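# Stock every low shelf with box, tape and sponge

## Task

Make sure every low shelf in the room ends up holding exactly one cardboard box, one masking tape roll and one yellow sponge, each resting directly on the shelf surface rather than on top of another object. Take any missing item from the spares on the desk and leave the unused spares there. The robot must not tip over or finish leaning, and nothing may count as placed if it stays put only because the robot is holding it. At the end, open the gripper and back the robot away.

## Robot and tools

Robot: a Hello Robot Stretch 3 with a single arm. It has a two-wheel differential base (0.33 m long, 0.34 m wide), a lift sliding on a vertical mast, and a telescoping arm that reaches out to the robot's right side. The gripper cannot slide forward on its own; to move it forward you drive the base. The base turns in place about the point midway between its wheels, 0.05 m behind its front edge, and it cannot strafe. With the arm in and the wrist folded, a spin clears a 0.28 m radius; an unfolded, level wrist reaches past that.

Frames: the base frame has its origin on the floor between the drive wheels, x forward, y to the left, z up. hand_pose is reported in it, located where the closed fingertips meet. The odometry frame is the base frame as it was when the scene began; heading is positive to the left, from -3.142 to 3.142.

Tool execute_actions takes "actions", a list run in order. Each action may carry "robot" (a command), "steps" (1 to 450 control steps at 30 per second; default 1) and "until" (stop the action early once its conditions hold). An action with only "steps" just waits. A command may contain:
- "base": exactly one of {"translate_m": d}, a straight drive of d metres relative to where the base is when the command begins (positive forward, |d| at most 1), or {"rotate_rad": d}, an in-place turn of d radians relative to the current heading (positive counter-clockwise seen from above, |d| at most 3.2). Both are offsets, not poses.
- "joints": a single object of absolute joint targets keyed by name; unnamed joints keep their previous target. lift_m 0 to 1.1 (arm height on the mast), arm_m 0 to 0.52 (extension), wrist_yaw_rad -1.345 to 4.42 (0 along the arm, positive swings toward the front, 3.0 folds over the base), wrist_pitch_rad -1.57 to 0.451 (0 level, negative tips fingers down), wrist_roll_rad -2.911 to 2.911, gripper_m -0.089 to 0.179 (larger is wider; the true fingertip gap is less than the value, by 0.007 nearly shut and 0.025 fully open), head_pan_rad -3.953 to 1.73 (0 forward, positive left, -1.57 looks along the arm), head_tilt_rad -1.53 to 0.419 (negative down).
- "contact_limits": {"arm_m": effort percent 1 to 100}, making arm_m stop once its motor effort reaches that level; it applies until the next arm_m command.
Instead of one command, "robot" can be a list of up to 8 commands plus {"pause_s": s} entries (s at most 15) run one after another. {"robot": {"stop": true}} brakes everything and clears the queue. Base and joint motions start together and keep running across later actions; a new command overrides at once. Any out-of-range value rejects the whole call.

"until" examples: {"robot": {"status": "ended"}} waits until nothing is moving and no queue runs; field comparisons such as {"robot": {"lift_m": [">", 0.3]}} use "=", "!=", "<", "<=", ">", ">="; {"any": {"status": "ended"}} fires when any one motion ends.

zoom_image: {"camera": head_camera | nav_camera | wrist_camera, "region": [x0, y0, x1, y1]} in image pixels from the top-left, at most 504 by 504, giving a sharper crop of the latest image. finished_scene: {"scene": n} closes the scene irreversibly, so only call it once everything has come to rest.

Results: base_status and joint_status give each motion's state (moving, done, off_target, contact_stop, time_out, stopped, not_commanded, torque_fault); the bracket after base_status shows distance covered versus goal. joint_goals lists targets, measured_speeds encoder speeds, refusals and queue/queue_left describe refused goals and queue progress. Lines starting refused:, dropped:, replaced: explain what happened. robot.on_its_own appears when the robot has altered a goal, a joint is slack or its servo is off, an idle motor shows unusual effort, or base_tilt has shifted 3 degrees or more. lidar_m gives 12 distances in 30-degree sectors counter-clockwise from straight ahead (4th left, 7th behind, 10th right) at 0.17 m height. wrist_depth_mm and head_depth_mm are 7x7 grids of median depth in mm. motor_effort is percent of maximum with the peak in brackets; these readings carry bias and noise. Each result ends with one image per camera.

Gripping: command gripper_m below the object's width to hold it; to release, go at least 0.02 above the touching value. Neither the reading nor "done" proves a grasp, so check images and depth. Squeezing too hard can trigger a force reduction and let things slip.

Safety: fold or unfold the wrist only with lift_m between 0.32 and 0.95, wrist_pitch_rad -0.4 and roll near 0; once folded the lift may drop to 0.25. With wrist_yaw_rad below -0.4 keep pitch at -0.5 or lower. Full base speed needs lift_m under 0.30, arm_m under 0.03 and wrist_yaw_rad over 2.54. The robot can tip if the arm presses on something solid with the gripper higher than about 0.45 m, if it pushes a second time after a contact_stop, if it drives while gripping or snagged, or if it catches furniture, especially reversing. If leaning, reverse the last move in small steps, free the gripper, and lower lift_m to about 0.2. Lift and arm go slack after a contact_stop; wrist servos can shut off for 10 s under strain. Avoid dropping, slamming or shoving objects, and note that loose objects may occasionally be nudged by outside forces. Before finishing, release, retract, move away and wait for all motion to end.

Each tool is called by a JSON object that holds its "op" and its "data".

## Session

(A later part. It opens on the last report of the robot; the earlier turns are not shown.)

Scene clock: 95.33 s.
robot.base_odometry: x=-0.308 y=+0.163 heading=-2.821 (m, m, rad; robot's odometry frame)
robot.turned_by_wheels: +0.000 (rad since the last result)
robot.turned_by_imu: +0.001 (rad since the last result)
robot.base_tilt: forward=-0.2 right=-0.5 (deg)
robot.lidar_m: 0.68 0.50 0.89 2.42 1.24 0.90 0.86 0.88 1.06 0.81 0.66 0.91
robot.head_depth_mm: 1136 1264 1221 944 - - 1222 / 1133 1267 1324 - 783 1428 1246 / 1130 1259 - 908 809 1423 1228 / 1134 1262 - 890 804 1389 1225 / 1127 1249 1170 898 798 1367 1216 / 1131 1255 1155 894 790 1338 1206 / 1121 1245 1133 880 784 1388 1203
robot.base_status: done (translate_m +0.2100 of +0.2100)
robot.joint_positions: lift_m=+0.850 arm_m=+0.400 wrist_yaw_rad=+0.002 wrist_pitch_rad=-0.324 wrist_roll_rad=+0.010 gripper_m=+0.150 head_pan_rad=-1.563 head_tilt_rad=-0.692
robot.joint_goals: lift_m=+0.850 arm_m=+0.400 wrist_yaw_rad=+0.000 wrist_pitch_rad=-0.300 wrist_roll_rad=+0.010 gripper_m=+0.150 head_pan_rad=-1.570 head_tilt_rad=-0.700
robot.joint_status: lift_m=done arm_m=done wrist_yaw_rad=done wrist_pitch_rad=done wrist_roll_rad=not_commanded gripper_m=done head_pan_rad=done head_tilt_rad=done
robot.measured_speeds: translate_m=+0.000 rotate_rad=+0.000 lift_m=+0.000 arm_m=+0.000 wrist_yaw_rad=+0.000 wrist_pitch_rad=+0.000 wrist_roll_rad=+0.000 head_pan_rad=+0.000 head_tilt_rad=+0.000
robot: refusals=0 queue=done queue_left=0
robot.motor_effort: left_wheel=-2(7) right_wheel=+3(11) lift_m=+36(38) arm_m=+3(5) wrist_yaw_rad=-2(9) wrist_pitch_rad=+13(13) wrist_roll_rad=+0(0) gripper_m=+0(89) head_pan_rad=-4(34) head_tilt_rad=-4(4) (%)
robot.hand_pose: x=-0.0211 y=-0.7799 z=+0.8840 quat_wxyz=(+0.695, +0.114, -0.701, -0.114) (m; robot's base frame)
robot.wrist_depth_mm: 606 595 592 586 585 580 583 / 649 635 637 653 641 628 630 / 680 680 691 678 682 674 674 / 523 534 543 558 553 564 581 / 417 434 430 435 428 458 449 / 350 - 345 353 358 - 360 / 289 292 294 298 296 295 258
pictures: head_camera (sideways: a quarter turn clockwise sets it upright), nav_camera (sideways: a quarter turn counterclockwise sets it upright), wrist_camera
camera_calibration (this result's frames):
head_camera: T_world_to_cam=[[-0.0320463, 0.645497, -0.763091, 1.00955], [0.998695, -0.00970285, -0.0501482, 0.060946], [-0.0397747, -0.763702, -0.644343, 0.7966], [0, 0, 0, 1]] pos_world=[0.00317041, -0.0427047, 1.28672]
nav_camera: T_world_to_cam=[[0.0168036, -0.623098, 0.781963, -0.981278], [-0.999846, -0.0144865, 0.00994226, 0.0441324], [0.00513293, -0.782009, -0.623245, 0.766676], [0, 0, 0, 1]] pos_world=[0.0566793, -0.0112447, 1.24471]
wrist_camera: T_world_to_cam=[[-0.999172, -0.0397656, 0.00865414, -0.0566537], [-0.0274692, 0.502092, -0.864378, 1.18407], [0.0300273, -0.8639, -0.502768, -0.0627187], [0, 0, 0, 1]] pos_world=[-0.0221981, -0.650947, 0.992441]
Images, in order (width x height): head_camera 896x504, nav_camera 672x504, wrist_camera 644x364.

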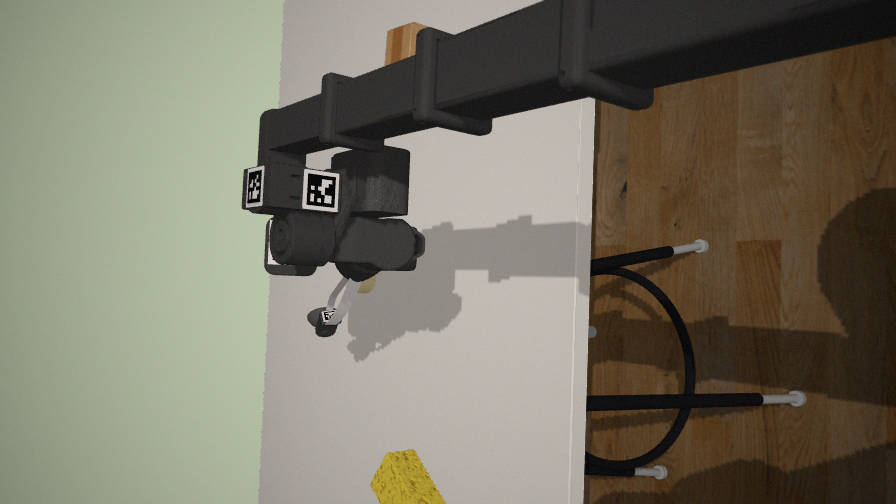

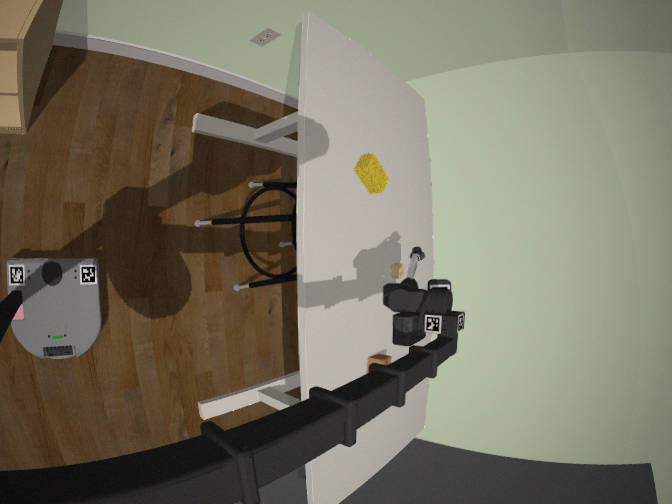

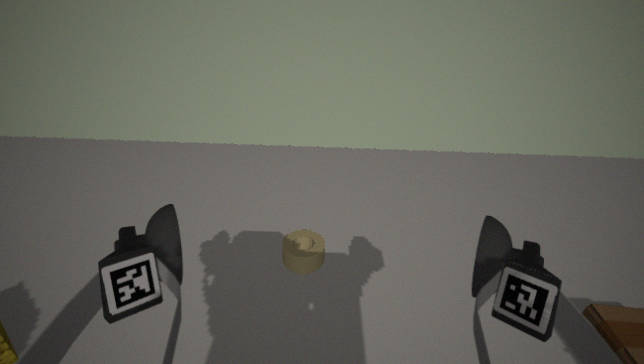

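{"op": "execute_actions", "data": {"actions": [{"robot":[{"joints":{"arm_m":0.0}},{"base":{"rotate_rad":-0.5}},{"base":{"translate_m":0.25}},{"base":{"rotate_rad":0.5}},{"base":{"translate_m":-0.19}},{"joints":{"arm_m":0.38,"lift_m":0.72}}],"steps":450,"until":{"robot":{"status":"ended"}}},{"steps":300,"until":{"robot":{"status":"ended"}}}]}}

Scene clock: 118.30 s.
robot.base_odometry: x=-0.374 y=+0.268 heading=-2.821 (m, m, rad; robot's odometry frame)
robot.turned_by_wheels: +0.000 (rad since the last result)
robot.turned_by_imu: +0.001 (rad since the last result)
robot.base_tilt: forward=-0.2 right=-0.7 (deg)
robot.lidar_m: 0.85 0.53 0.98 2.54 1.28 0.92 0.89 0.91 0.99 0.70 0.54 0.88
robot.head_depth_mm: 1029 1151 1225 877 760 686 1274 / 1025 1144 1216 949 778 - - / 1019 1140 1197 - 729 1326 1226 / 1024 1137 1182 - 722 1183 1227 / 1015 1146 1166 900 732 1055 1211 / 1019 1134 1151 892 730 977 1184 / 1008 1134 1136 835 724 1295 1204
robot.base_status: done (translate_m -0.1900 of -0.1900)
robot.joint_positions: lift_m=+0.720 arm_m=+0.380 wrist_yaw_rad=+0.002 wrist_pitch_rad=-0.324 wrist_roll_rad=+0.010 gripper_m=+0.150 head_pan_rad=-1.563 head_tilt_rad=-0.692
robot.joint_goals: lift_m=+0.720 arm_m=+0.380 wrist_yaw_rad=+0.000 wrist_pitch_rad=-0.300 wrist_roll_rad=+0.010 gripper_m=+0.150 head_pan_rad=-1.570 head_tilt_rad=-0.700
robot.joint_status: lift_m=done arm_m=done wrist_yaw_rad=done wrist_pitch_rad=done wrist_roll_rad=not_commanded gripper_m=done head_pan_rad=done head_tilt_rad=done
robot.measured_speeds: translate_m=+0.000 rotate_rad=+0.000 lift_m=+0.000 arm_m=+0.000 wrist_yaw_rad=+0.000 wrist_pitch_rad=+0.000 wrist_roll_rad=+0.000 head_pan_rad=+0.000 head_tilt_rad=+0.000
robot: refusals=0 queue=done queue_left=0
robot.motor_effort: left_wheel=-1(5) right_wheel=+3(7) lift_m=+22(37) arm_m=+3(4) wrist_yaw_rad=-1(3) wrist_pitch_rad=+12(12) wrist_roll_rad=+0(1) gripper_m=+0(0) head_pan_rad=-4(4) head_tilt_rad=-5(4) (%)
robot.hand_pose: x=-0.0211 y=-0.7600 z=+0.7547 quat_wxyz=(+0.695, +0.114, -0.701, -0.114) (m; robot's base frame)
robot.wrist_depth_mm: 511 503 505 497 498 494 487 / 544 540 542 532 539 537 534 / 383 396 402 410 421 427 438 / 280 283 288 275 297 300 306 / 219 231 224 216 229 243 235 / 185 - 183 185 187 - 191 / - 154 155 157 158 155 161
pictures: head_camera (sideways: a quarter turn clockwise sets it upright), nav_camera (sideways: a quarter turn counterclockwise sets it upright), wrist_camera
camera_calibration (this result's frames):
head_camera: T_world_to_cam=[[-0.0320439, 0.6455, -0.763088, 1.00955], [0.998695, -0.00970646, -0.0501483, 0.0609461], [-0.0397776, -0.763699, -0.644346, 0.796604], [0, 0, 0, 1]] pos_world=[0.00317025, -0.0427046, 1.28672]
nav_camera: T_world_to_cam=[[0.0168013, -0.623101, 0.781961, -0.981274], [-0.999846, -0.0144828, 0.00994223, 0.0441324], [0.00512992, -0.782007, -0.623249, 0.766681], [0, 0, 0, 1]] pos_world=[0.0566793, -0.0112447, 1.24471]
wrist_camera: T_world_to_cam=[[-0.999176, -0.0396462, 0.00866479, -0.0546851], [-0.0274101, 0.501856, -0.864517, 1.06217], [0.0299263, -0.864042, -0.502529, -0.110787], [0, 0, 0, 1]] pos_world=[-0.0222105, -0.630947, 0.863062]
Images, in order (width x height): head_camera 896x504, nav_camera 672x504, wrist_camera 644x364.

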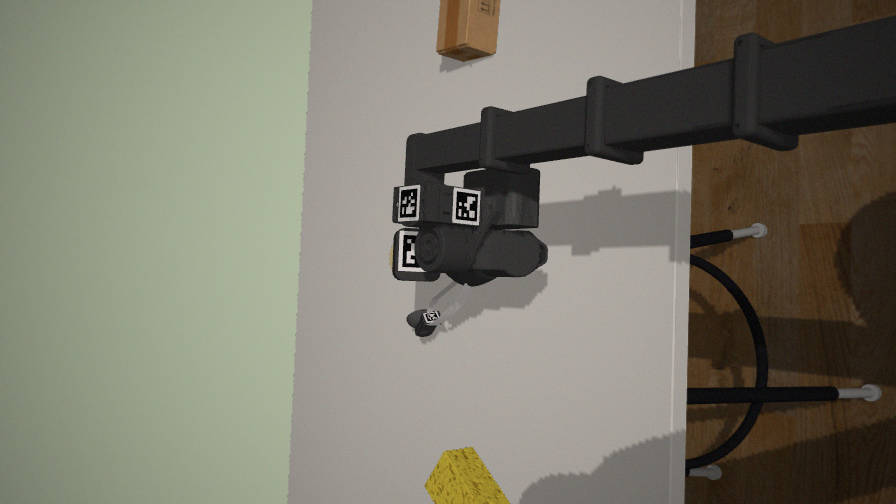

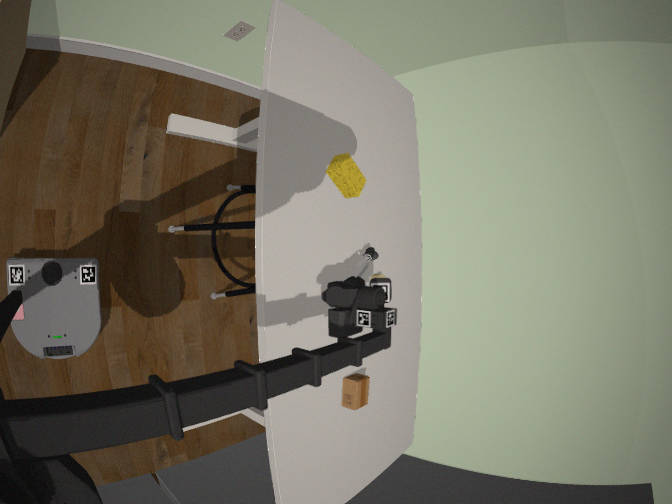

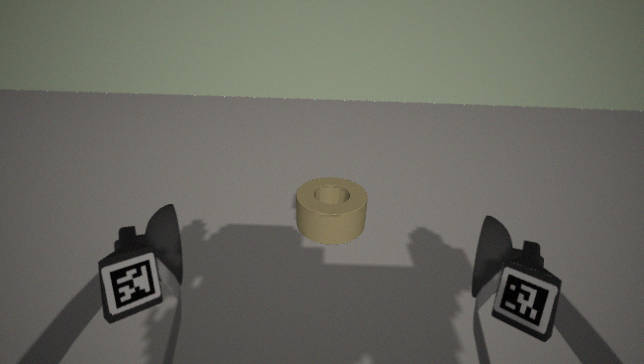

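{"op": "execute_actions", "data": {"actions": [{"robot":[{"joints":{"lift_m":0.705}},{"joints":{"arm_m":0.45}},{"joints":{"gripper_m":0.02}},{"pause_s":0.5},{"joints":{"lift_m":0.8}}],"steps":450,"until":{"robot":{"status":"ended"}}}]}}

Scene clock: 126.93 s.
robot.base_odometry: x=-0.374 y=+0.268 heading=-2.821 (m, m, rad; robot's odometry frame)
robot.turned_by_wheels: +0.000 (rad since the last result)
robot.turned_by_imu: +0.000 (rad since the last result)
robot.base_tilt: forward=-0.1 right=-0.6 (deg)
robot.lidar_m: 0.85 0.53 0.98 2.54 1.28 0.92 0.88 0.91 0.99 0.70 0.54 0.88
robot.head_depth_mm: 1030 1144 1224 898 777 - - / 1024 1144 1221 - - 1361 1228 / 1020 1143 1222 893 745 1330 1225 / 1019 1135 1227 885 739 1182 1218 / 1023 1137 1167 902 733 1054 1215 / 1020 1135 1147 893 728 981 1184 / 1009 1133 1135 838 725 1296 1205
robot.base_status: done (translate_m -0.1900 of -0.1900)
robot.joint_positions: lift_m=+0.800 arm_m=+0.450 wrist_yaw_rad=+0.002 wrist_pitch_rad=-0.323 wrist_roll_rad=+0.010 gripper_m=+0.021 head_pan_rad=-1.563 head_tilt_rad=-0.692
robot.joint_goals: lift_m=+0.800 arm_m=+0.450 wrist_yaw_rad=+0.000 wrist_pitch_rad=-0.300 wrist_roll_rad=+0.010 gripper_m=+0.020 head_pan_rad=-1.570 head_tilt_rad=-0.700
robot.joint_status: lift_m=done arm_m=done wrist_yaw_rad=done wrist_pitch_rad=done wrist_roll_rad=not_commanded gripper_m=done head_pan_rad=done head_tilt_rad=done
robot.measured_speeds: translate_m=+0.000 rotate_rad=+0.000 lift_m=+0.000 arm_m=+0.000 wrist_yaw_rad=+0.000 wrist_pitch_rad=+0.000 wrist_roll_rad=+0.000 head_pan_rad=+0.000 head_tilt_rad=+0.000
robot: refusals=0 queue=done queue_left=0
robot.motor_effort: left_wheel=-2(2) right_wheel=+4(4) lift_m=+36(38) arm_m=+4(2) wrist_yaw_rad=-2(2) wrist_pitch_rad=+12(12) wrist_roll_rad=+0(1) gripper_m=-13(91) head_pan_rad=-4(3) head_tilt_rad=-4(5) (%)
robot.hand_pose: x=-0.0211 y=-0.8301 z=+0.8343 quat_wxyz=(+0.695, +0.114, -0.701, -0.114) (m; robot's base frame)
robot.wrist_depth_mm: 451 443 442 441 440 433 432 / 479 477 474 477 474 465 462 / 519 517 518 512 514 501 497 / 436 440 442 454 462 462 472 / 340 342 364 170 370 359 366 / 279 282 - 143 - 294 296 / 236 238 241 243 243 248 247
pictures: head_camera (sideways: a quarter turn clockwise sets it upright), nav_camera (sideways: a quarter turn counterclockwise sets it upright), wrist_camera
camera_calibration (this result's frames):
head_camera: T_world_to_cam=[[-0.0320437, 0.6455, -0.763088, 1.00955], [0.998695, -0.0097067, -0.0501483, 0.0609461], [-0.0397778, -0.763699, -0.644346, 0.796604], [0, 0, 0, 1]] pos_world=[0.00317024, -0.0427046, 1.28672]
nav_camera: T_world_to_cam=[[0.0168011, -0.623101, 0.781961, -0.981274], [-0.999846, -0.0144825, 0.00994223, 0.0441324], [0.00512974, -0.782007, -0.623249, 0.766681], [0, 0, 0, 1]] pos_world=[0.0566793, -0.0112447, 1.24471]
wrist_camera: T_world_to_cam=[[-0.999176, -0.0396355, 0.00870744, -0.0581821], [-0.0274078, 0.500878, -0.865084, 1.16589], [0.0299266, -0.86461, -0.501552, -0.132627], [0, 0, 0, 1]] pos_world=[-0.0222106, -0.700945, 0.94258]
Images, in order (width x height): head_camera 896x504, nav_camera 672x504, wrist_camera 644x364.

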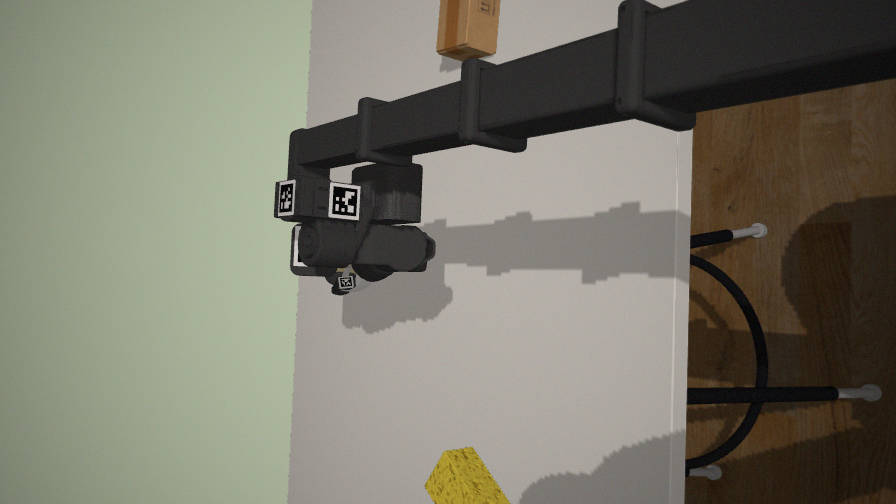

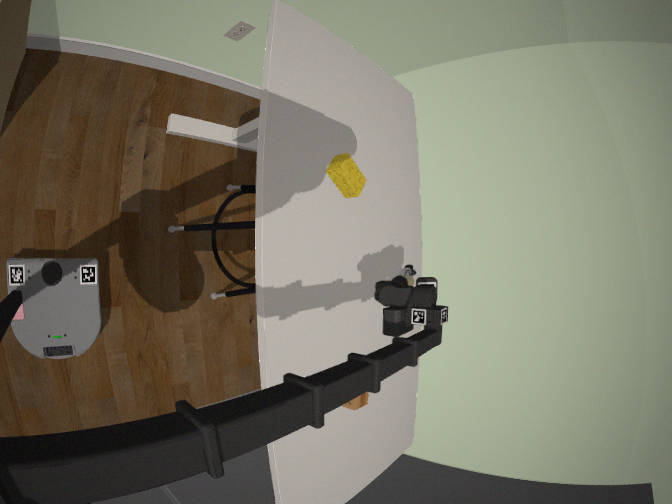

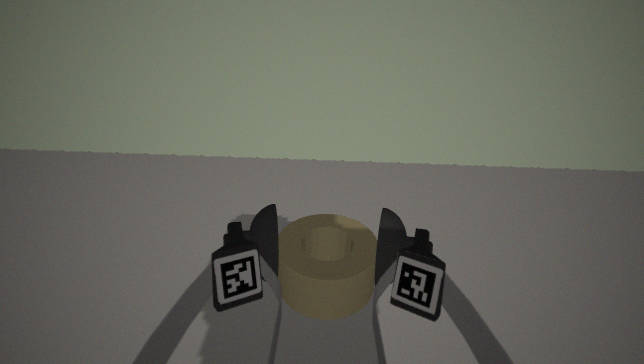

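{"op": "execute_actions", "data": {"actions": [{"robot":[{"joints":{"arm_m":0,"wrist_pitch_rad":-0.4}},{"joints":{"wrist_yaw_rad":3.0}},{"joints":{"lift_m":0.27}},{"base":{"translate_m":-0.24}},{"base":{"rotate_rad":1.571}},{"base":{"translate_m":1.0}},{"base":{"translate_m":1.0}},{"base":{"rotate_rad":1.571}}],"steps":450,"until":{"robot":{"status":"ended"}}},{"steps":450,"until":{"robot":{"status":"ended"}}},{"robot":[{"base":{"translate_m":1.0}},{"base":{"translate_m":1.0}},{"base":{"translate_m":0.8}},{"base":{"rotate_rad":1.571}},{"base":{"translate_m":1.0}},{"base":{"translate_m":0.4}},{"joints":{"lift_m":0.7}},{"joints":{"wrist_yaw_rad":0}}],"steps":450,"until":{"robot":{"status":"ended"}}},{"steps":450,"until":{"robot":{"status":"ended"}}}]}}

Scene clock: 205.67 s.
robot.base_odometry: x=+2.700 y=+0.656 heading=+1.891 (m, m, rad; robot's odometry frame)
robot.turned_by_wheels: +4.713 (rad since the last result)
robot.turned_by_imu: +4.711 (rad since the last result)
robot.base_tilt: forward=-0.1 right=-0.5 (deg)
robot.lidar_m: 1.41 1.67 1.89 1.68 2.20 1.98 1.90 0.90 0.51 0.61 0.63 1.23
robot.head_depth_mm: 760 843 951 1058 905 991 1146 / 758 842 956 1054 876 979 1145 / 753 842 952 1048 887 852 1015 / 749 835 949 1040 886 970 1046 / 751 835 948 1038 878 959 1111 / 748 835 946 1031 867 956 1117 / 748 831 943 1018 863 950 1111
robot.base_status: done (translate_m +0.4000 of +0.4000)
robot.joint_positions: lift_m=+0.700 arm_m=+0.000 wrist_yaw_rad=+1.650 wrist_pitch_rad=-0.418 wrist_roll_rad=+0.010 gripper_m=+0.021 head_pan_rad=-1.563 head_tilt_rad=-0.692
robot.joint_goals: lift_m=+0.700 arm_m=+0.000 wrist_yaw_rad=+0.000 wrist_pitch_rad=-0.400 wrist_roll_rad=+0.010 gripper_m=+0.020 head_pan_rad=-1.570 head_tilt_rad=-0.700
robot.joint_status: lift_m=done arm_m=done wrist_yaw_rad=moving wrist_pitch_rad=done wrist_roll_rad=not_commanded gripper_m=done head_pan_rad=done head_tilt_rad=done
robot.measured_speeds: translate_m=+0.000 rotate_rad=+0.000 lift_m=+0.000 arm_m=+0.000 wrist_yaw_rad=-1.998 wrist_pitch_rad=+0.000 wrist_roll_rad=+0.000 head_pan_rad=+0.000 head_tilt_rad=+0.000
robot: refusals=0 queue=running queue_left=0
robot.motor_effort: left_wheel=-1(7) right_wheel=+3(13) lift_m=+36(37) arm_m=-4(5) wrist_yaw_rad=-4(6) wrist_pitch_rad=+9(12) wrist_roll_rad=+1(1) gripper_m=-13(13) head_pan_rad=-3(4) head_tilt_rad=-4(5) (%)
robot.hand_pose: x=+0.2024 y=-0.1275 z=+0.7124 quat_wxyz=(+0.576, +0.610, -0.364, +0.406) (m; robot's base frame)
robot.wrist_depth_mm: - - - - - - - / - - - - - - 955 / - - - - - - 914 / - - - - - - 947 / - - - 171 - - 916 / 949 946 - 144 - - 463 / 840 837 838 844 852 822 498
pictures: head_camera (sideways: a quarter turn clockwise sets it upright), nav_camera (sideways: a quarter turn counterclockwise sets it upright), wrist_camera
camera_calibration (this result's frames):
head_camera: T_world_to_cam=[[-0.0318841, 0.645655, -0.762963, 1.00938], [0.998692, -0.00994573, -0.0501516, 0.0609504], [-0.0399689, -0.763565, -0.644493, 0.796797], [0, 0, 0, 1]] pos_world=[0.00315959, -0.042701, 1.28671]
nav_camera: T_world_to_cam=[[0.016647, -0.623256, 0.78184, -0.981117], [-0.999849, -0.0142354, 0.00994091, 0.0441342], [0.00493411, -0.781888, -0.623399, 0.766878], [0, 0, 0, 1]] pos_world=[0.0566764, -0.0112463, 1.24471]
wrist_camera: T_world_to_cam=[[0.117781, -0.993027, 0.00507558, -0.150996], [-0.576839, -0.0725764, -0.813627, 0.716084], [0.808322, 0.092902, -0.581365, 0.428455], [0, 0, 0, 1]] pos_world=[0.0845209, -0.137777, 0.832481]
Images, in order (width x height): head_camera 896x504, nav_camera 672x504, wrist_camera 644x364.

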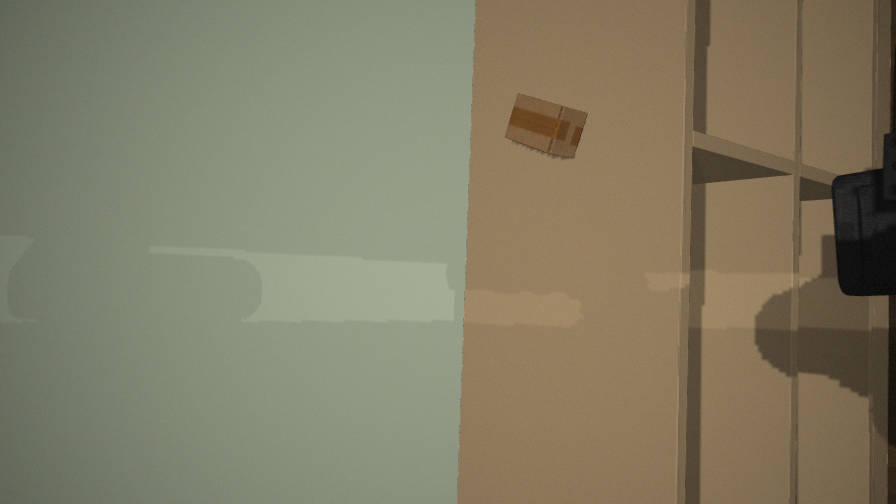

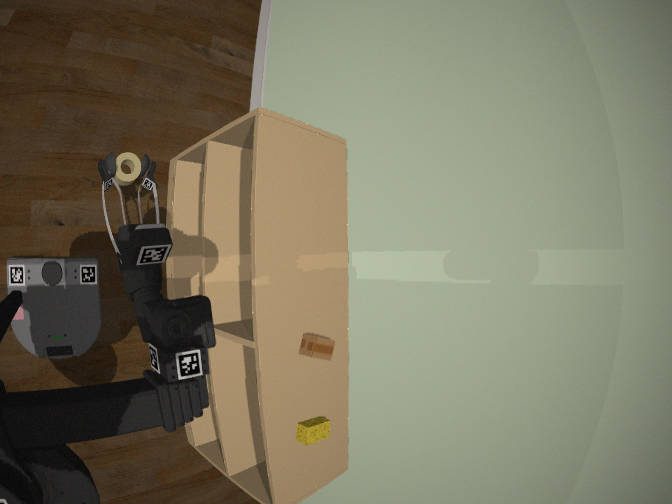

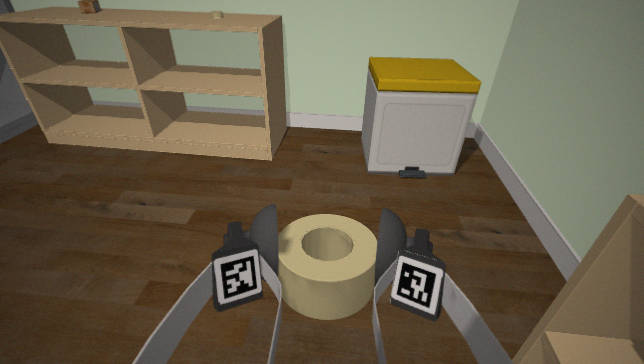

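{"op": "execute_actions", "data": {"actions": [{"steps":60,"until":{"robot":{"status":"ended"}}},{"robot":[{"base":{"translate_m":0.1},"joints":{"arm_m":0.24,"wrist_pitch_rad":-0.3}},{"joints":{"lift_m":0.605}},{"joints":{"gripper_m":0.12}},{"joints":{"lift_m":0.68}},{"joints":{"arm_m":0,"wrist_pitch_rad":-0.4}},{"joints":{"wrist_yaw_rad":3.0,"gripper_m":0.04}},{"joints":{"lift_m":0.27}}],"steps":450,"until":{"robot":{"status":"ended"}}},{"steps":300,"until":{"robot":{"status":"ended"}}}]}}

Scene clock: 226.50 s.
robot.base_odometry: x=+2.669 y=+0.750 heading=+1.891 (m, m, rad; robot's odometry frame)
robot.turned_by_wheels: +0.000 (rad since the last result)
robot.turned_by_imu: +0.001 (rad since the last result)
robot.base_tilt: forward=-0.2 right=-0.6 (deg)
robot.lidar_m: 1.31 1.59 1.86 1.68 2.19 2.09 2.00 0.98 0.54 0.89 0.57 1.23
robot.head_depth_mm: 754 841 955 1054 880 822 1147 / 756 840 954 1051 894 856 1119 / 752 837 951 1049 889 971 1133 / 750 835 944 1041 874 970 1121 / 751 833 939 1039 873 965 1109 / 745 835 939 1028 867 957 1115 / 745 831 940 1023 864 951 1098
robot.base_status: done (translate_m +0.1000 of +0.1000)
robot.joint_positions: lift_m=+0.270 arm_m=+0.000 wrist_yaw_rad=+2.997 wrist_pitch_rad=-0.415 wrist_roll_rad=+0.010 gripper_m=+0.040 head_pan_rad=-1.563 head_tilt_rad=-0.692
robot.joint_goals: lift_m=+0.270 arm_m=+0.000 wrist_yaw_rad=+3.000 wrist_pitch_rad=-0.400 wrist_roll_rad=+0.010 gripper_m=+0.040 head_pan_rad=-1.570 head_tilt_rad=-0.700
robot.joint_status: lift_m=done arm_m=done wrist_yaw_rad=done wrist_pitch_rad=done wrist_roll_rad=not_commanded gripper_m=done head_pan_rad=done head_tilt_rad=done
robot.measured_speeds: translate_m=+0.000 rotate_rad=+0.000 lift_m=+0.000 arm_m=+0.000 wrist_yaw_rad=+0.000 wrist_pitch_rad=+0.000 wrist_roll_rad=+0.000 head_pan_rad=+0.000 head_tilt_rad=+0.000
robot: refusals=0 queue=done queue_left=0
robot.motor_effort: left_wheel=-1(3) right_wheel=+3(8) lift_m=+21(40) arm_m=-4(4) wrist_yaw_rad=+3(1) wrist_pitch_rad=+7(16) wrist_roll_rad=+0(1) gripper_m=+0(87) head_pan_rad=-3(4) head_tilt_rad=-4(4) (%)
robot.hand_pose: x=+0.0111 y=+0.0772 z=+0.2836 quat_wxyz=(+0.196, +0.704, +0.095, +0.676) (m; robot's base frame)
robot.wrist_depth_mm: - - - - - - - / - - - - - - - / 888 874 916 911 944 945 966 / 689 684 705 710 713 717 727 / 558 562 - 578 603 583 584 / 469 494 - - 486 496 490 / - - - - 418 422 424
pictures: head_camera (sideways: a quarter turn clockwise sets it upright), nav_camera (sideways: a quarter turn counterclockwise sets it upright), wrist_camera
camera_calibration (this result's frames):
head_camera: T_world_to_cam=[[-0.0318841, 0.645655, -0.762963, 1.00938], [0.998692, -0.00994561, -0.0501516, 0.0609504], [-0.0399688, -0.763565, -0.644493, 0.796797], [0, 0, 0, 1]] pos_world=[0.00315959, -0.042701, 1.28671]
nav_camera: T_world_to_cam=[[0.0166471, -0.623256, 0.78184, -0.981117], [-0.999849, -0.0142356, 0.00994091, 0.0441342], [0.0049342, -0.781888, -0.623399, 0.766878], [0, 0, 0, 1]] pos_world=[0.0566764, -0.0112463, 1.24471]
wrist_camera: T_world_to_cam=[[0.994376, -0.105777, 0.00517611, -0.00128071], [-0.0570773, -0.576455, -0.815133, 0.305304], [0.0892058, 0.810253, -0.579251, 0.266719], [0, 0, 0, 1]] pos_world=[-0.00509341, -0.0402509, 0.403367]
Images, in order (width x height): head_camera 896x504, nav_camera 672x504, wrist_camera 644x364.

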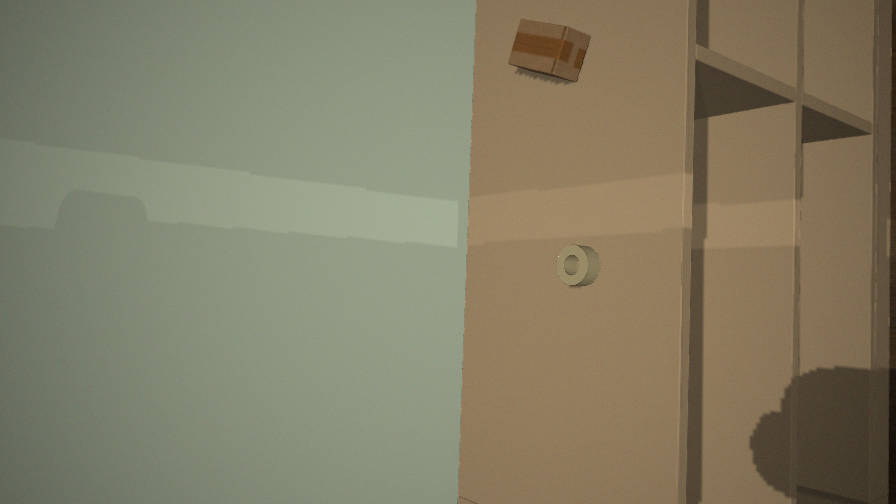

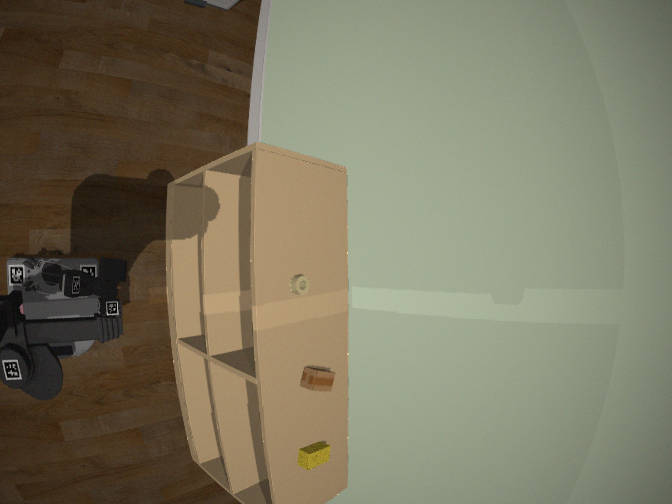

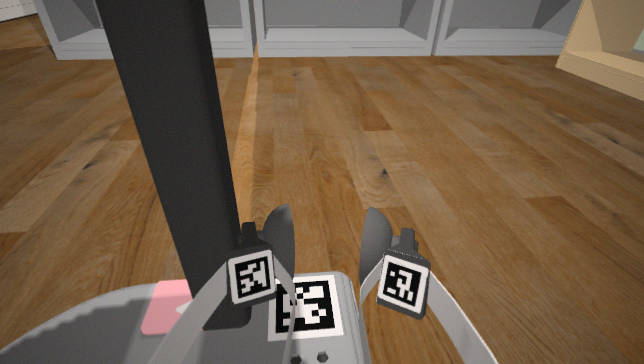

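{"op": "execute_actions", "data": {"actions": [{"robot":[{"base":{"translate_m":-1.0}},{"base":{"translate_m":-0.5}},{"base":{"rotate_rad":1.571}},{"base":{"translate_m":1.0}},{"base":{"translate_m":1.0}},{"base":{"translate_m":0.8}},{"base":{"rotate_rad":-1.571}}],"steps":450,"until":{"robot":{"status":"ended"}}},{"steps":450,"until":{"robot":{"status":"ended"}}},{"robot":[{"base":{"translate_m":1.0}},{"base":{"translate_m":0.6}},{"base":{"translate_m":0.46}},{"base":{"rotate_rad":1.571}},{"base":{"translate_m":0.48}},{"joints":{"lift_m":0.85}},{"joints":{"wrist_yaw_rad":0,"gripper_m":0.179}},{"joints":{"arm_m":0.1,"wrist_pitch_rad":-0.3}}],"steps":450,"until":{"robot":{"status":"ended"}}},{"steps":450,"until":{"robot":{"status":"ended"}}}]}}

Scene clock: 286.90 s.
robot.base_odometry: x=-0.621 y=+0.248 heading=-2.821 (m, m, rad; robot's odometry frame)
robot.turned_by_wheels: +1.571 (rad since the last result)
robot.turned_by_imu: +1.573 (rad since the last result)
robot.base_tilt: forward=-0.2 right=-0.5 (deg)
robot.lidar_m: 0.62 0.53 0.42 0.98 1.63 1.16 1.11 1.10 0.69 0.44 0.75 0.65
robot.head_depth_mm: 955 1067 1164 939 - - - / 953 1064 1159 930 - - 1228 / 945 1063 1151 922 - - 1198 / 949 1064 1134 940 - - 1179 / 950 1060 1132 901 712 621 1215 / 941 1043 1131 893 730 614 1205 / 938 1052 1112 879 721 610 1198
robot.base_status: done (translate_m +0.4800 of +0.4800)
robot.joint_positions: lift_m=+0.850 arm_m=+0.100 wrist_yaw_rad=+0.002 wrist_pitch_rad=-0.325 wrist_roll_rad=+0.010 gripper_m=+0.179 head_pan_rad=-1.563 head_tilt_rad=-0.692
robot.joint_goals: lift_m=+0.850 arm_m=+0.100 wrist_yaw_rad=+0.000 wrist_pitch_rad=-0.300 wrist_roll_rad=+0.010 gripper_m=+0.179 head_pan_rad=-1.570 head_tilt_rad=-0.700
robot.joint_status: lift_m=done arm_m=done wrist_yaw_rad=done wrist_pitch_rad=done wrist_roll_rad=not_commanded gripper_m=done head_pan_rad=done head_tilt_rad=done
robot.measured_speeds: translate_m=+0.000 rotate_rad=+0.000 lift_m=+0.000 arm_m=+0.000 wrist_yaw_rad=+0.000 wrist_pitch_rad=+0.000 wrist_roll_rad=+0.000 head_pan_rad=+0.000 head_tilt_rad=+0.000
robot: refusals=0 queue=done queue_left=0
robot.motor_effort: left_wheel=-2(8) right_wheel=+3(14) lift_m=+36(37) arm_m=+3(5) wrist_yaw_rad=-3(9) wrist_pitch_rad=+12(13) wrist_roll_rad=+0(0) gripper_m=+0(91) head_pan_rad=-3(4) head_tilt_rad=-4(4) (%)
robot.hand_pose: x=-0.0210 y=-0.4799 z=+0.8839 quat_wxyz=(+0.695, +0.115, -0.701, -0.114) (m; robot's base frame)
robot.wrist_depth_mm: 679 670 680 677 675 670 657 / 720 725 735 739 716 729 707 / 742 756 771 766 744 762 743 / 529 542 537 561 566 582 579 / 417 434 426 435 439 449 448 / 354 345 305 331 358 357 368 / 282 292 289 296 302 304 295
pictures: head_camera (sideways: a quarter turn clockwise sets it upright), nav_camera (sideways: a quarter turn counterclockwise sets it upright), wrist_camera
camera_calibration (this result's frames):
head_camera: T_world_to_cam=[[-0.0318582, 0.645701, -0.762925, 1.00933], [0.998692, -0.00998326, -0.0501527, 0.0609518], [-0.0400001, -0.763525, -0.644538, 0.796855], [0, 0, 0, 1]] pos_world=[0.00315785, -0.0427, 1.28671]
nav_camera: T_world_to_cam=[[0.0166221, -0.623303, 0.781804, -0.981069], [-0.99985, -0.0141955, 0.00994051, 0.0441347], [0.00490215, -0.781852, -0.623445, 0.766938], [0, 0, 0, 1]] pos_world=[0.0566759, -0.011245, 1.24471]
wrist_camera: T_world_to_cam=[[-0.999153, -0.040222, 0.0086366, -0.044818], [-0.0277016, 0.502598, -0.864077, 1.03326], [0.0304142, -0.863584, -0.503286, 0.197046], [0, 0, 0, 1]] pos_world=[-0.0221499, -0.350953, 0.992377]
Images, in order (width x height): head_camera 896x504, nav_camera 672x504, wrist_camera 644x364.

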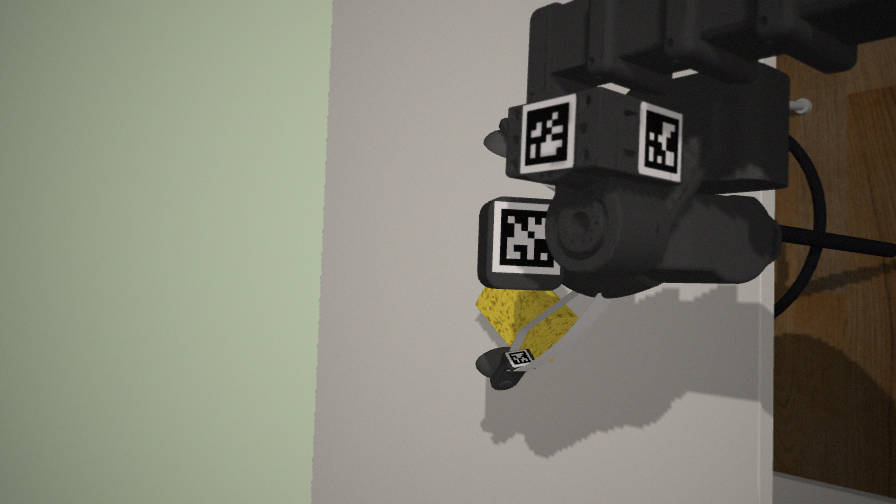

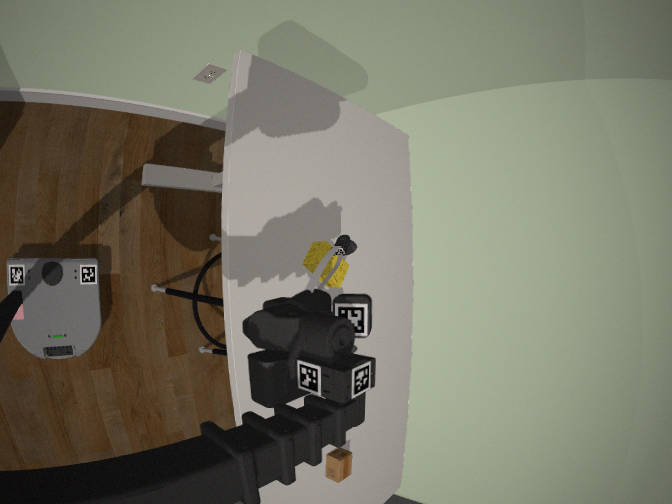

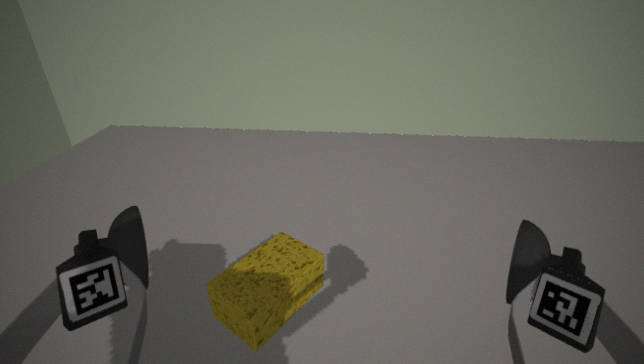

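{"op": "execute_actions", "data": {"actions": [{"robot":[{"base":{"translate_m":-0.05},"joints":{"wrist_yaw_rad":0.55,"arm_m":0.23}},{"joints":{"lift_m":0.76}}],"steps":450,"until":{"robot":{"status":"ended"}}}]}}

Scene clock: 294.40 s.
robot.base_odometry: x=-0.573 y=+0.264 heading=-2.821 (m, m, rad; robot's odometry frame)
robot.turned_by_wheels: +0.000 (rad since the last result)
robot.turned_by_imu: +0.000 (rad since the last result)
robot.base_tilt: forward=+0.0 right=-0.4 (deg)
robot.lidar_m: 0.67 0.53 0.45 1.00 1.55 1.11 1.06 1.06 0.67 0.44 0.78 0.70
robot.head_depth_mm: 956 1068 1165 940 760 640 - / 953 1064 1163 959 - - 1201 / 954 1060 1143 945 - 627 1214 / 949 1061 1137 940 - 622 1178 / 948 1055 1139 934 698 619 1189 / 945 1050 1124 896 709 614 1203 / 945 1053 1127 885 712 611 1203
robot.base_status: done (translate_m -0.0500 of -0.0500)
robot.joint_positions: lift_m=+0.760 arm_m=+0.230 wrist_yaw_rad=+0.548 wrist_pitch_rad=-0.324 wrist_roll_rad=+0.010 gripper_m=+0.179 head_pan_rad=-1.563 head_tilt_rad=-0.692
robot.joint_goals: lift_m=+0.760 arm_m=+0.230 wrist_yaw_rad=+0.550 wrist_pitch_rad=-0.300 wrist_roll_rad=+0.010 gripper_m=+0.179 head_pan_rad=-1.570 head_tilt_rad=-0.700
robot.joint_status: lift_m=done arm_m=done wrist_yaw_rad=done wrist_pitch_rad=done wrist_roll_rad=not_commanded gripper_m=done head_pan_rad=done head_tilt_rad=done
robot.measured_speeds: translate_m=+0.000 rotate_rad=+0.000 lift_m=+0.000 arm_m=+0.000 wrist_yaw_rad=+0.000 wrist_pitch_rad=+0.000 wrist_roll_rad=+0.000 head_pan_rad=+0.000 head_tilt_rad=+0.000
robot: refusals=0 queue=done queue_left=0
robot.motor_effort: left_wheel=-1(5) right_wheel=+3(6) lift_m=+22(37) arm_m=+4(6) wrist_yaw_rad=+3(5) wrist_pitch_rad=+12(13) wrist_roll_rad=+0(0) gripper_m=+0(0) head_pan_rad=-4(4) head_tilt_rad=-4(4) (%)
robot.hand_pose: x=+0.1010 y=-0.5756 z=+0.7946 quat_wxyz=(+0.700, +0.299, -0.644, +0.077) (m; robot's base frame)
robot.wrist_depth_mm: 491 586 741 680 593 518 457 / 504 617 786 714 617 542 476 / 515 505 511 522 540 533 497 / 360 364 368 371 378 385 392 / 281 290 288 290 293 304 301 / - 232 234 180 181 242 250 / 190 198 198 152 163 205 198
pictures: head_camera (sideways: a quarter turn clockwise sets it upright), nav_camera (sideways: a quarter turn counterclockwise sets it upright), wrist_camera
camera_calibration (this result's frames):
head_camera: T_world_to_cam=[[-0.0318582, 0.645701, -0.762925, 1.00933], [0.998692, -0.00998326, -0.0501527, 0.0609518], [-0.0400001, -0.763525, -0.644538, 0.796855], [0, 0, 0, 1]] pos_world=[0.00315785, -0.0427, 1.28671]
nav_camera: T_world_to_cam=[[0.0166221, -0.623303, 0.781804, -0.981069], [-0.99985, -0.0141955, 0.00994051, 0.0441347], [0.00490215, -0.781852, -0.623445, 0.766938], [0, 0, 0, 1]] pos_world=[0.0566759, -0.011245, 1.24471]
wrist_camera: T_world_to_cam=[[-0.833405, -0.552595, 0.00866104, -0.237737], [-0.284065, 0.41487, -0.864402, 0.983292], [0.474071, -0.722857, -0.502727, 0.1015], [0, 0, 0, 1]] pos_world=[0.0330695, -0.465941, 0.903045]
Images, in order (width x height): head_camera 896x504, nav_camera 672x504, wrist_camera 644x364.

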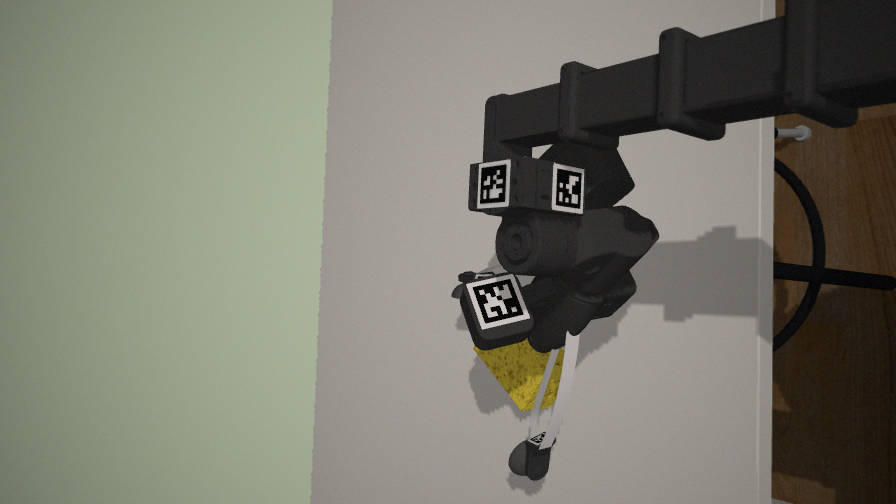

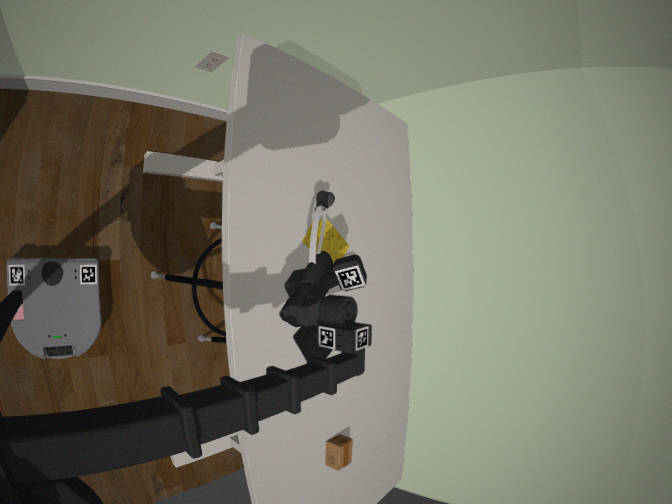

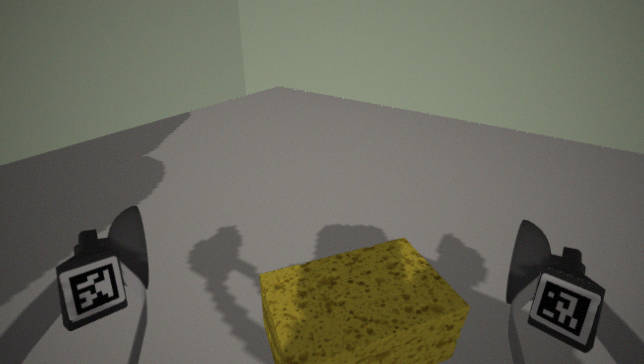

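{"op": "execute_actions", "data": {"actions": [{"robot":[{"joints":{"lift_m":0.79}},{"base":{"translate_m":-0.06},"joints":{"wrist_yaw_rad":0.8,"arm_m":0.28}},{"joints":{"lift_m":0.71}}],"steps":450,"until":{"robot":{"status":"ended"}}}]}}

Scene clock: 301.93 s.
robot.base_odometry: x=-0.516 y=+0.283 heading=-2.821 (m, m, rad; robot's odometry frame)
robot.turned_by_wheels: +0.000 (rad since the last result)
robot.turned_by_imu: +0.000 (rad since the last result)
robot.base_tilt: forward=-0.2 right=-0.6 (deg)
robot.lidar_m: 0.73 0.52 0.49 1.59 1.46 1.05 1.00 1.01 0.65 0.44 0.71 0.76
robot.head_depth_mm: 958 1072 1171 939 760 636 1267 / 961 1066 1160 937 776 - - / 954 1062 1144 946 - 629 1228 / 949 1057 1134 910 - 625 1193 / 949 1055 1134 930 694 618 1165 / 948 1061 1124 895 714 613 1209 / 948 1047 1129 883 704 610 1193
robot.base_status: done (translate_m -0.0600 of -0.0600)
robot.joint_positions: lift_m=+0.710 arm_m=+0.280 wrist_yaw_rad=+0.797 wrist_pitch_rad=-0.324 wrist_roll_rad=+0.010 gripper_m=+0.179 head_pan_rad=-1.563 head_tilt_rad=-0.692
robot.joint_goals: lift_m=+0.710 arm_m=+0.280 wrist_yaw_rad=+0.800 wrist_pitch_rad=-0.300 wrist_roll_rad=+0.010 gripper_m=+0.179 head_pan_rad=-1.570 head_tilt_rad=-0.700
robot.joint_status: lift_m=done arm_m=done wrist_yaw_rad=done wrist_pitch_rad=done wrist_roll_rad=not_commanded gripper_m=done head_pan_rad=done head_tilt_rad=done
robot.measured_speeds: translate_m=+0.000 rotate_rad=+0.000 lift_m=+0.000 arm_m=+0.000 wrist_yaw_rad=+0.000 wrist_pitch_rad=+0.000 wrist_roll_rad=+0.000 head_pan_rad=+0.000 head_tilt_rad=+0.000
robot: refusals=0 queue=done queue_left=0
robot.motor_effort: left_wheel=-1(4) right_wheel=+3(5) lift_m=+22(40) arm_m=+3(4) wrist_yaw_rad=+4(4) wrist_pitch_rad=+12(12) wrist_roll_rad=+0(0) gripper_m=+0(0) head_pan_rad=-4(4) head_tilt_rad=-4(4) (%)
robot.hand_pose: x=+0.1468 y=-0.5892 z=+0.7446 quat_wxyz=(+0.685, +0.377, -0.602, +0.164) (m; robot's base frame)
robot.wrist_depth_mm: 489 562 682 771 636 522 437 / 507 584 662 634 610 533 458 / 361 366 377 382 386 398 409 / 262 265 269 272 276 280 285 / 205 212 145 140 142 221 219 / - 169 126 129 136 175 181 / 140 144 139 141 146 149 144
pictures: head_camera (sideways: a quarter turn clockwise sets it upright), nav_camera (sideways: a quarter turn counterclockwise sets it upright), wrist_camera
camera_calibration (this result's frames):
head_camera: T_world_to_cam=[[-0.0318582, 0.645701, -0.762926, 1.00933], [0.998692, -0.00998327, -0.0501527, 0.0609518], [-0.0400001, -0.763525, -0.644538, 0.796855], [0, 0, 0, 1]] pos_world=[0.00315785, -0.0427, 1.28671]
nav_camera: T_world_to_cam=[[0.0166221, -0.623303, 0.781804, -0.981069], [-0.99985, -0.0141955, 0.00994051, 0.0441347], [0.00490215, -0.781852, -0.623445, 0.766938], [0, 0, 0, 1]] pos_world=[0.0566759, -0.011245, 1.24471]
wrist_camera: T_world_to_cam=[[-0.671169, -0.741254, 0.00866637, -0.341592], [-0.377616, 0.331806, -0.864471, 0.9236], [0.637917, -0.583479, -0.502607, 0.102817], [0, 0, 0, 1]] pos_world=[0.053911, -0.499671, 0.853063]
Images, in order (width x height): head_camera 896x504, nav_camera 672x504, wrist_camera 644x364.

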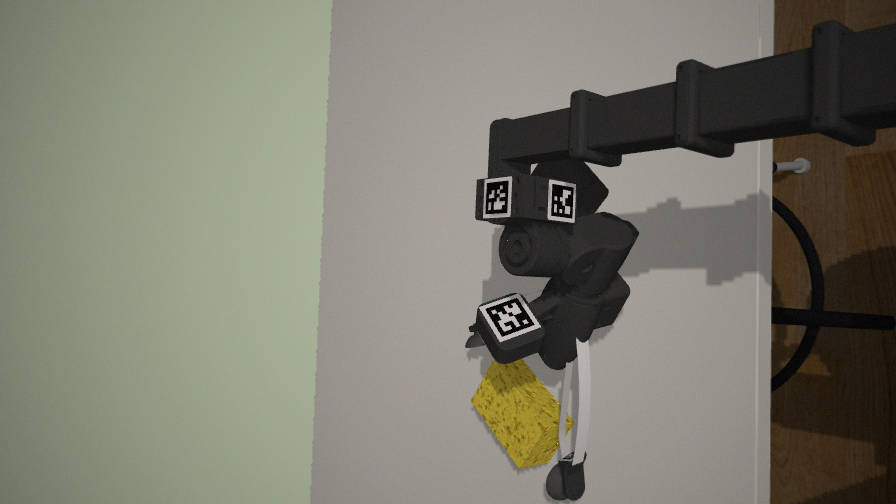

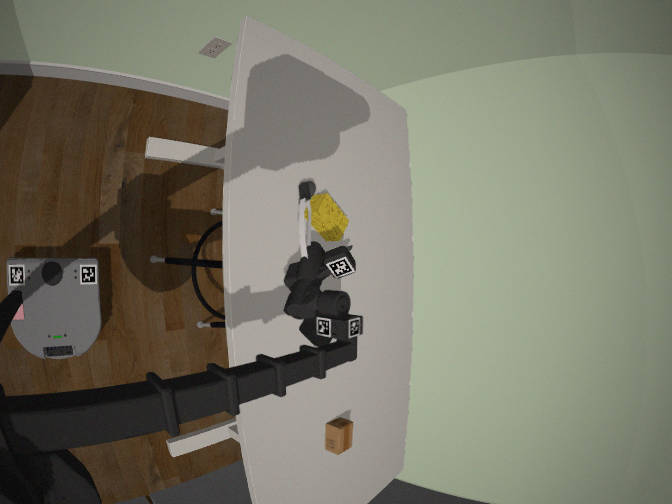

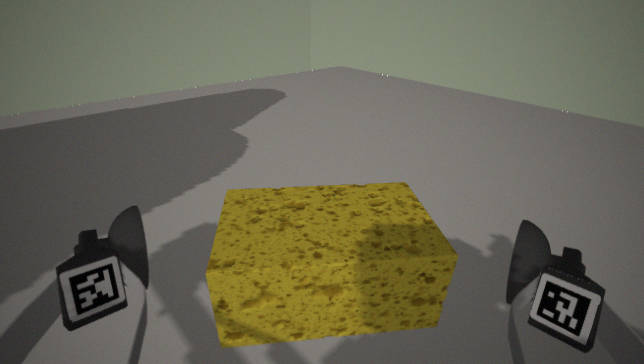

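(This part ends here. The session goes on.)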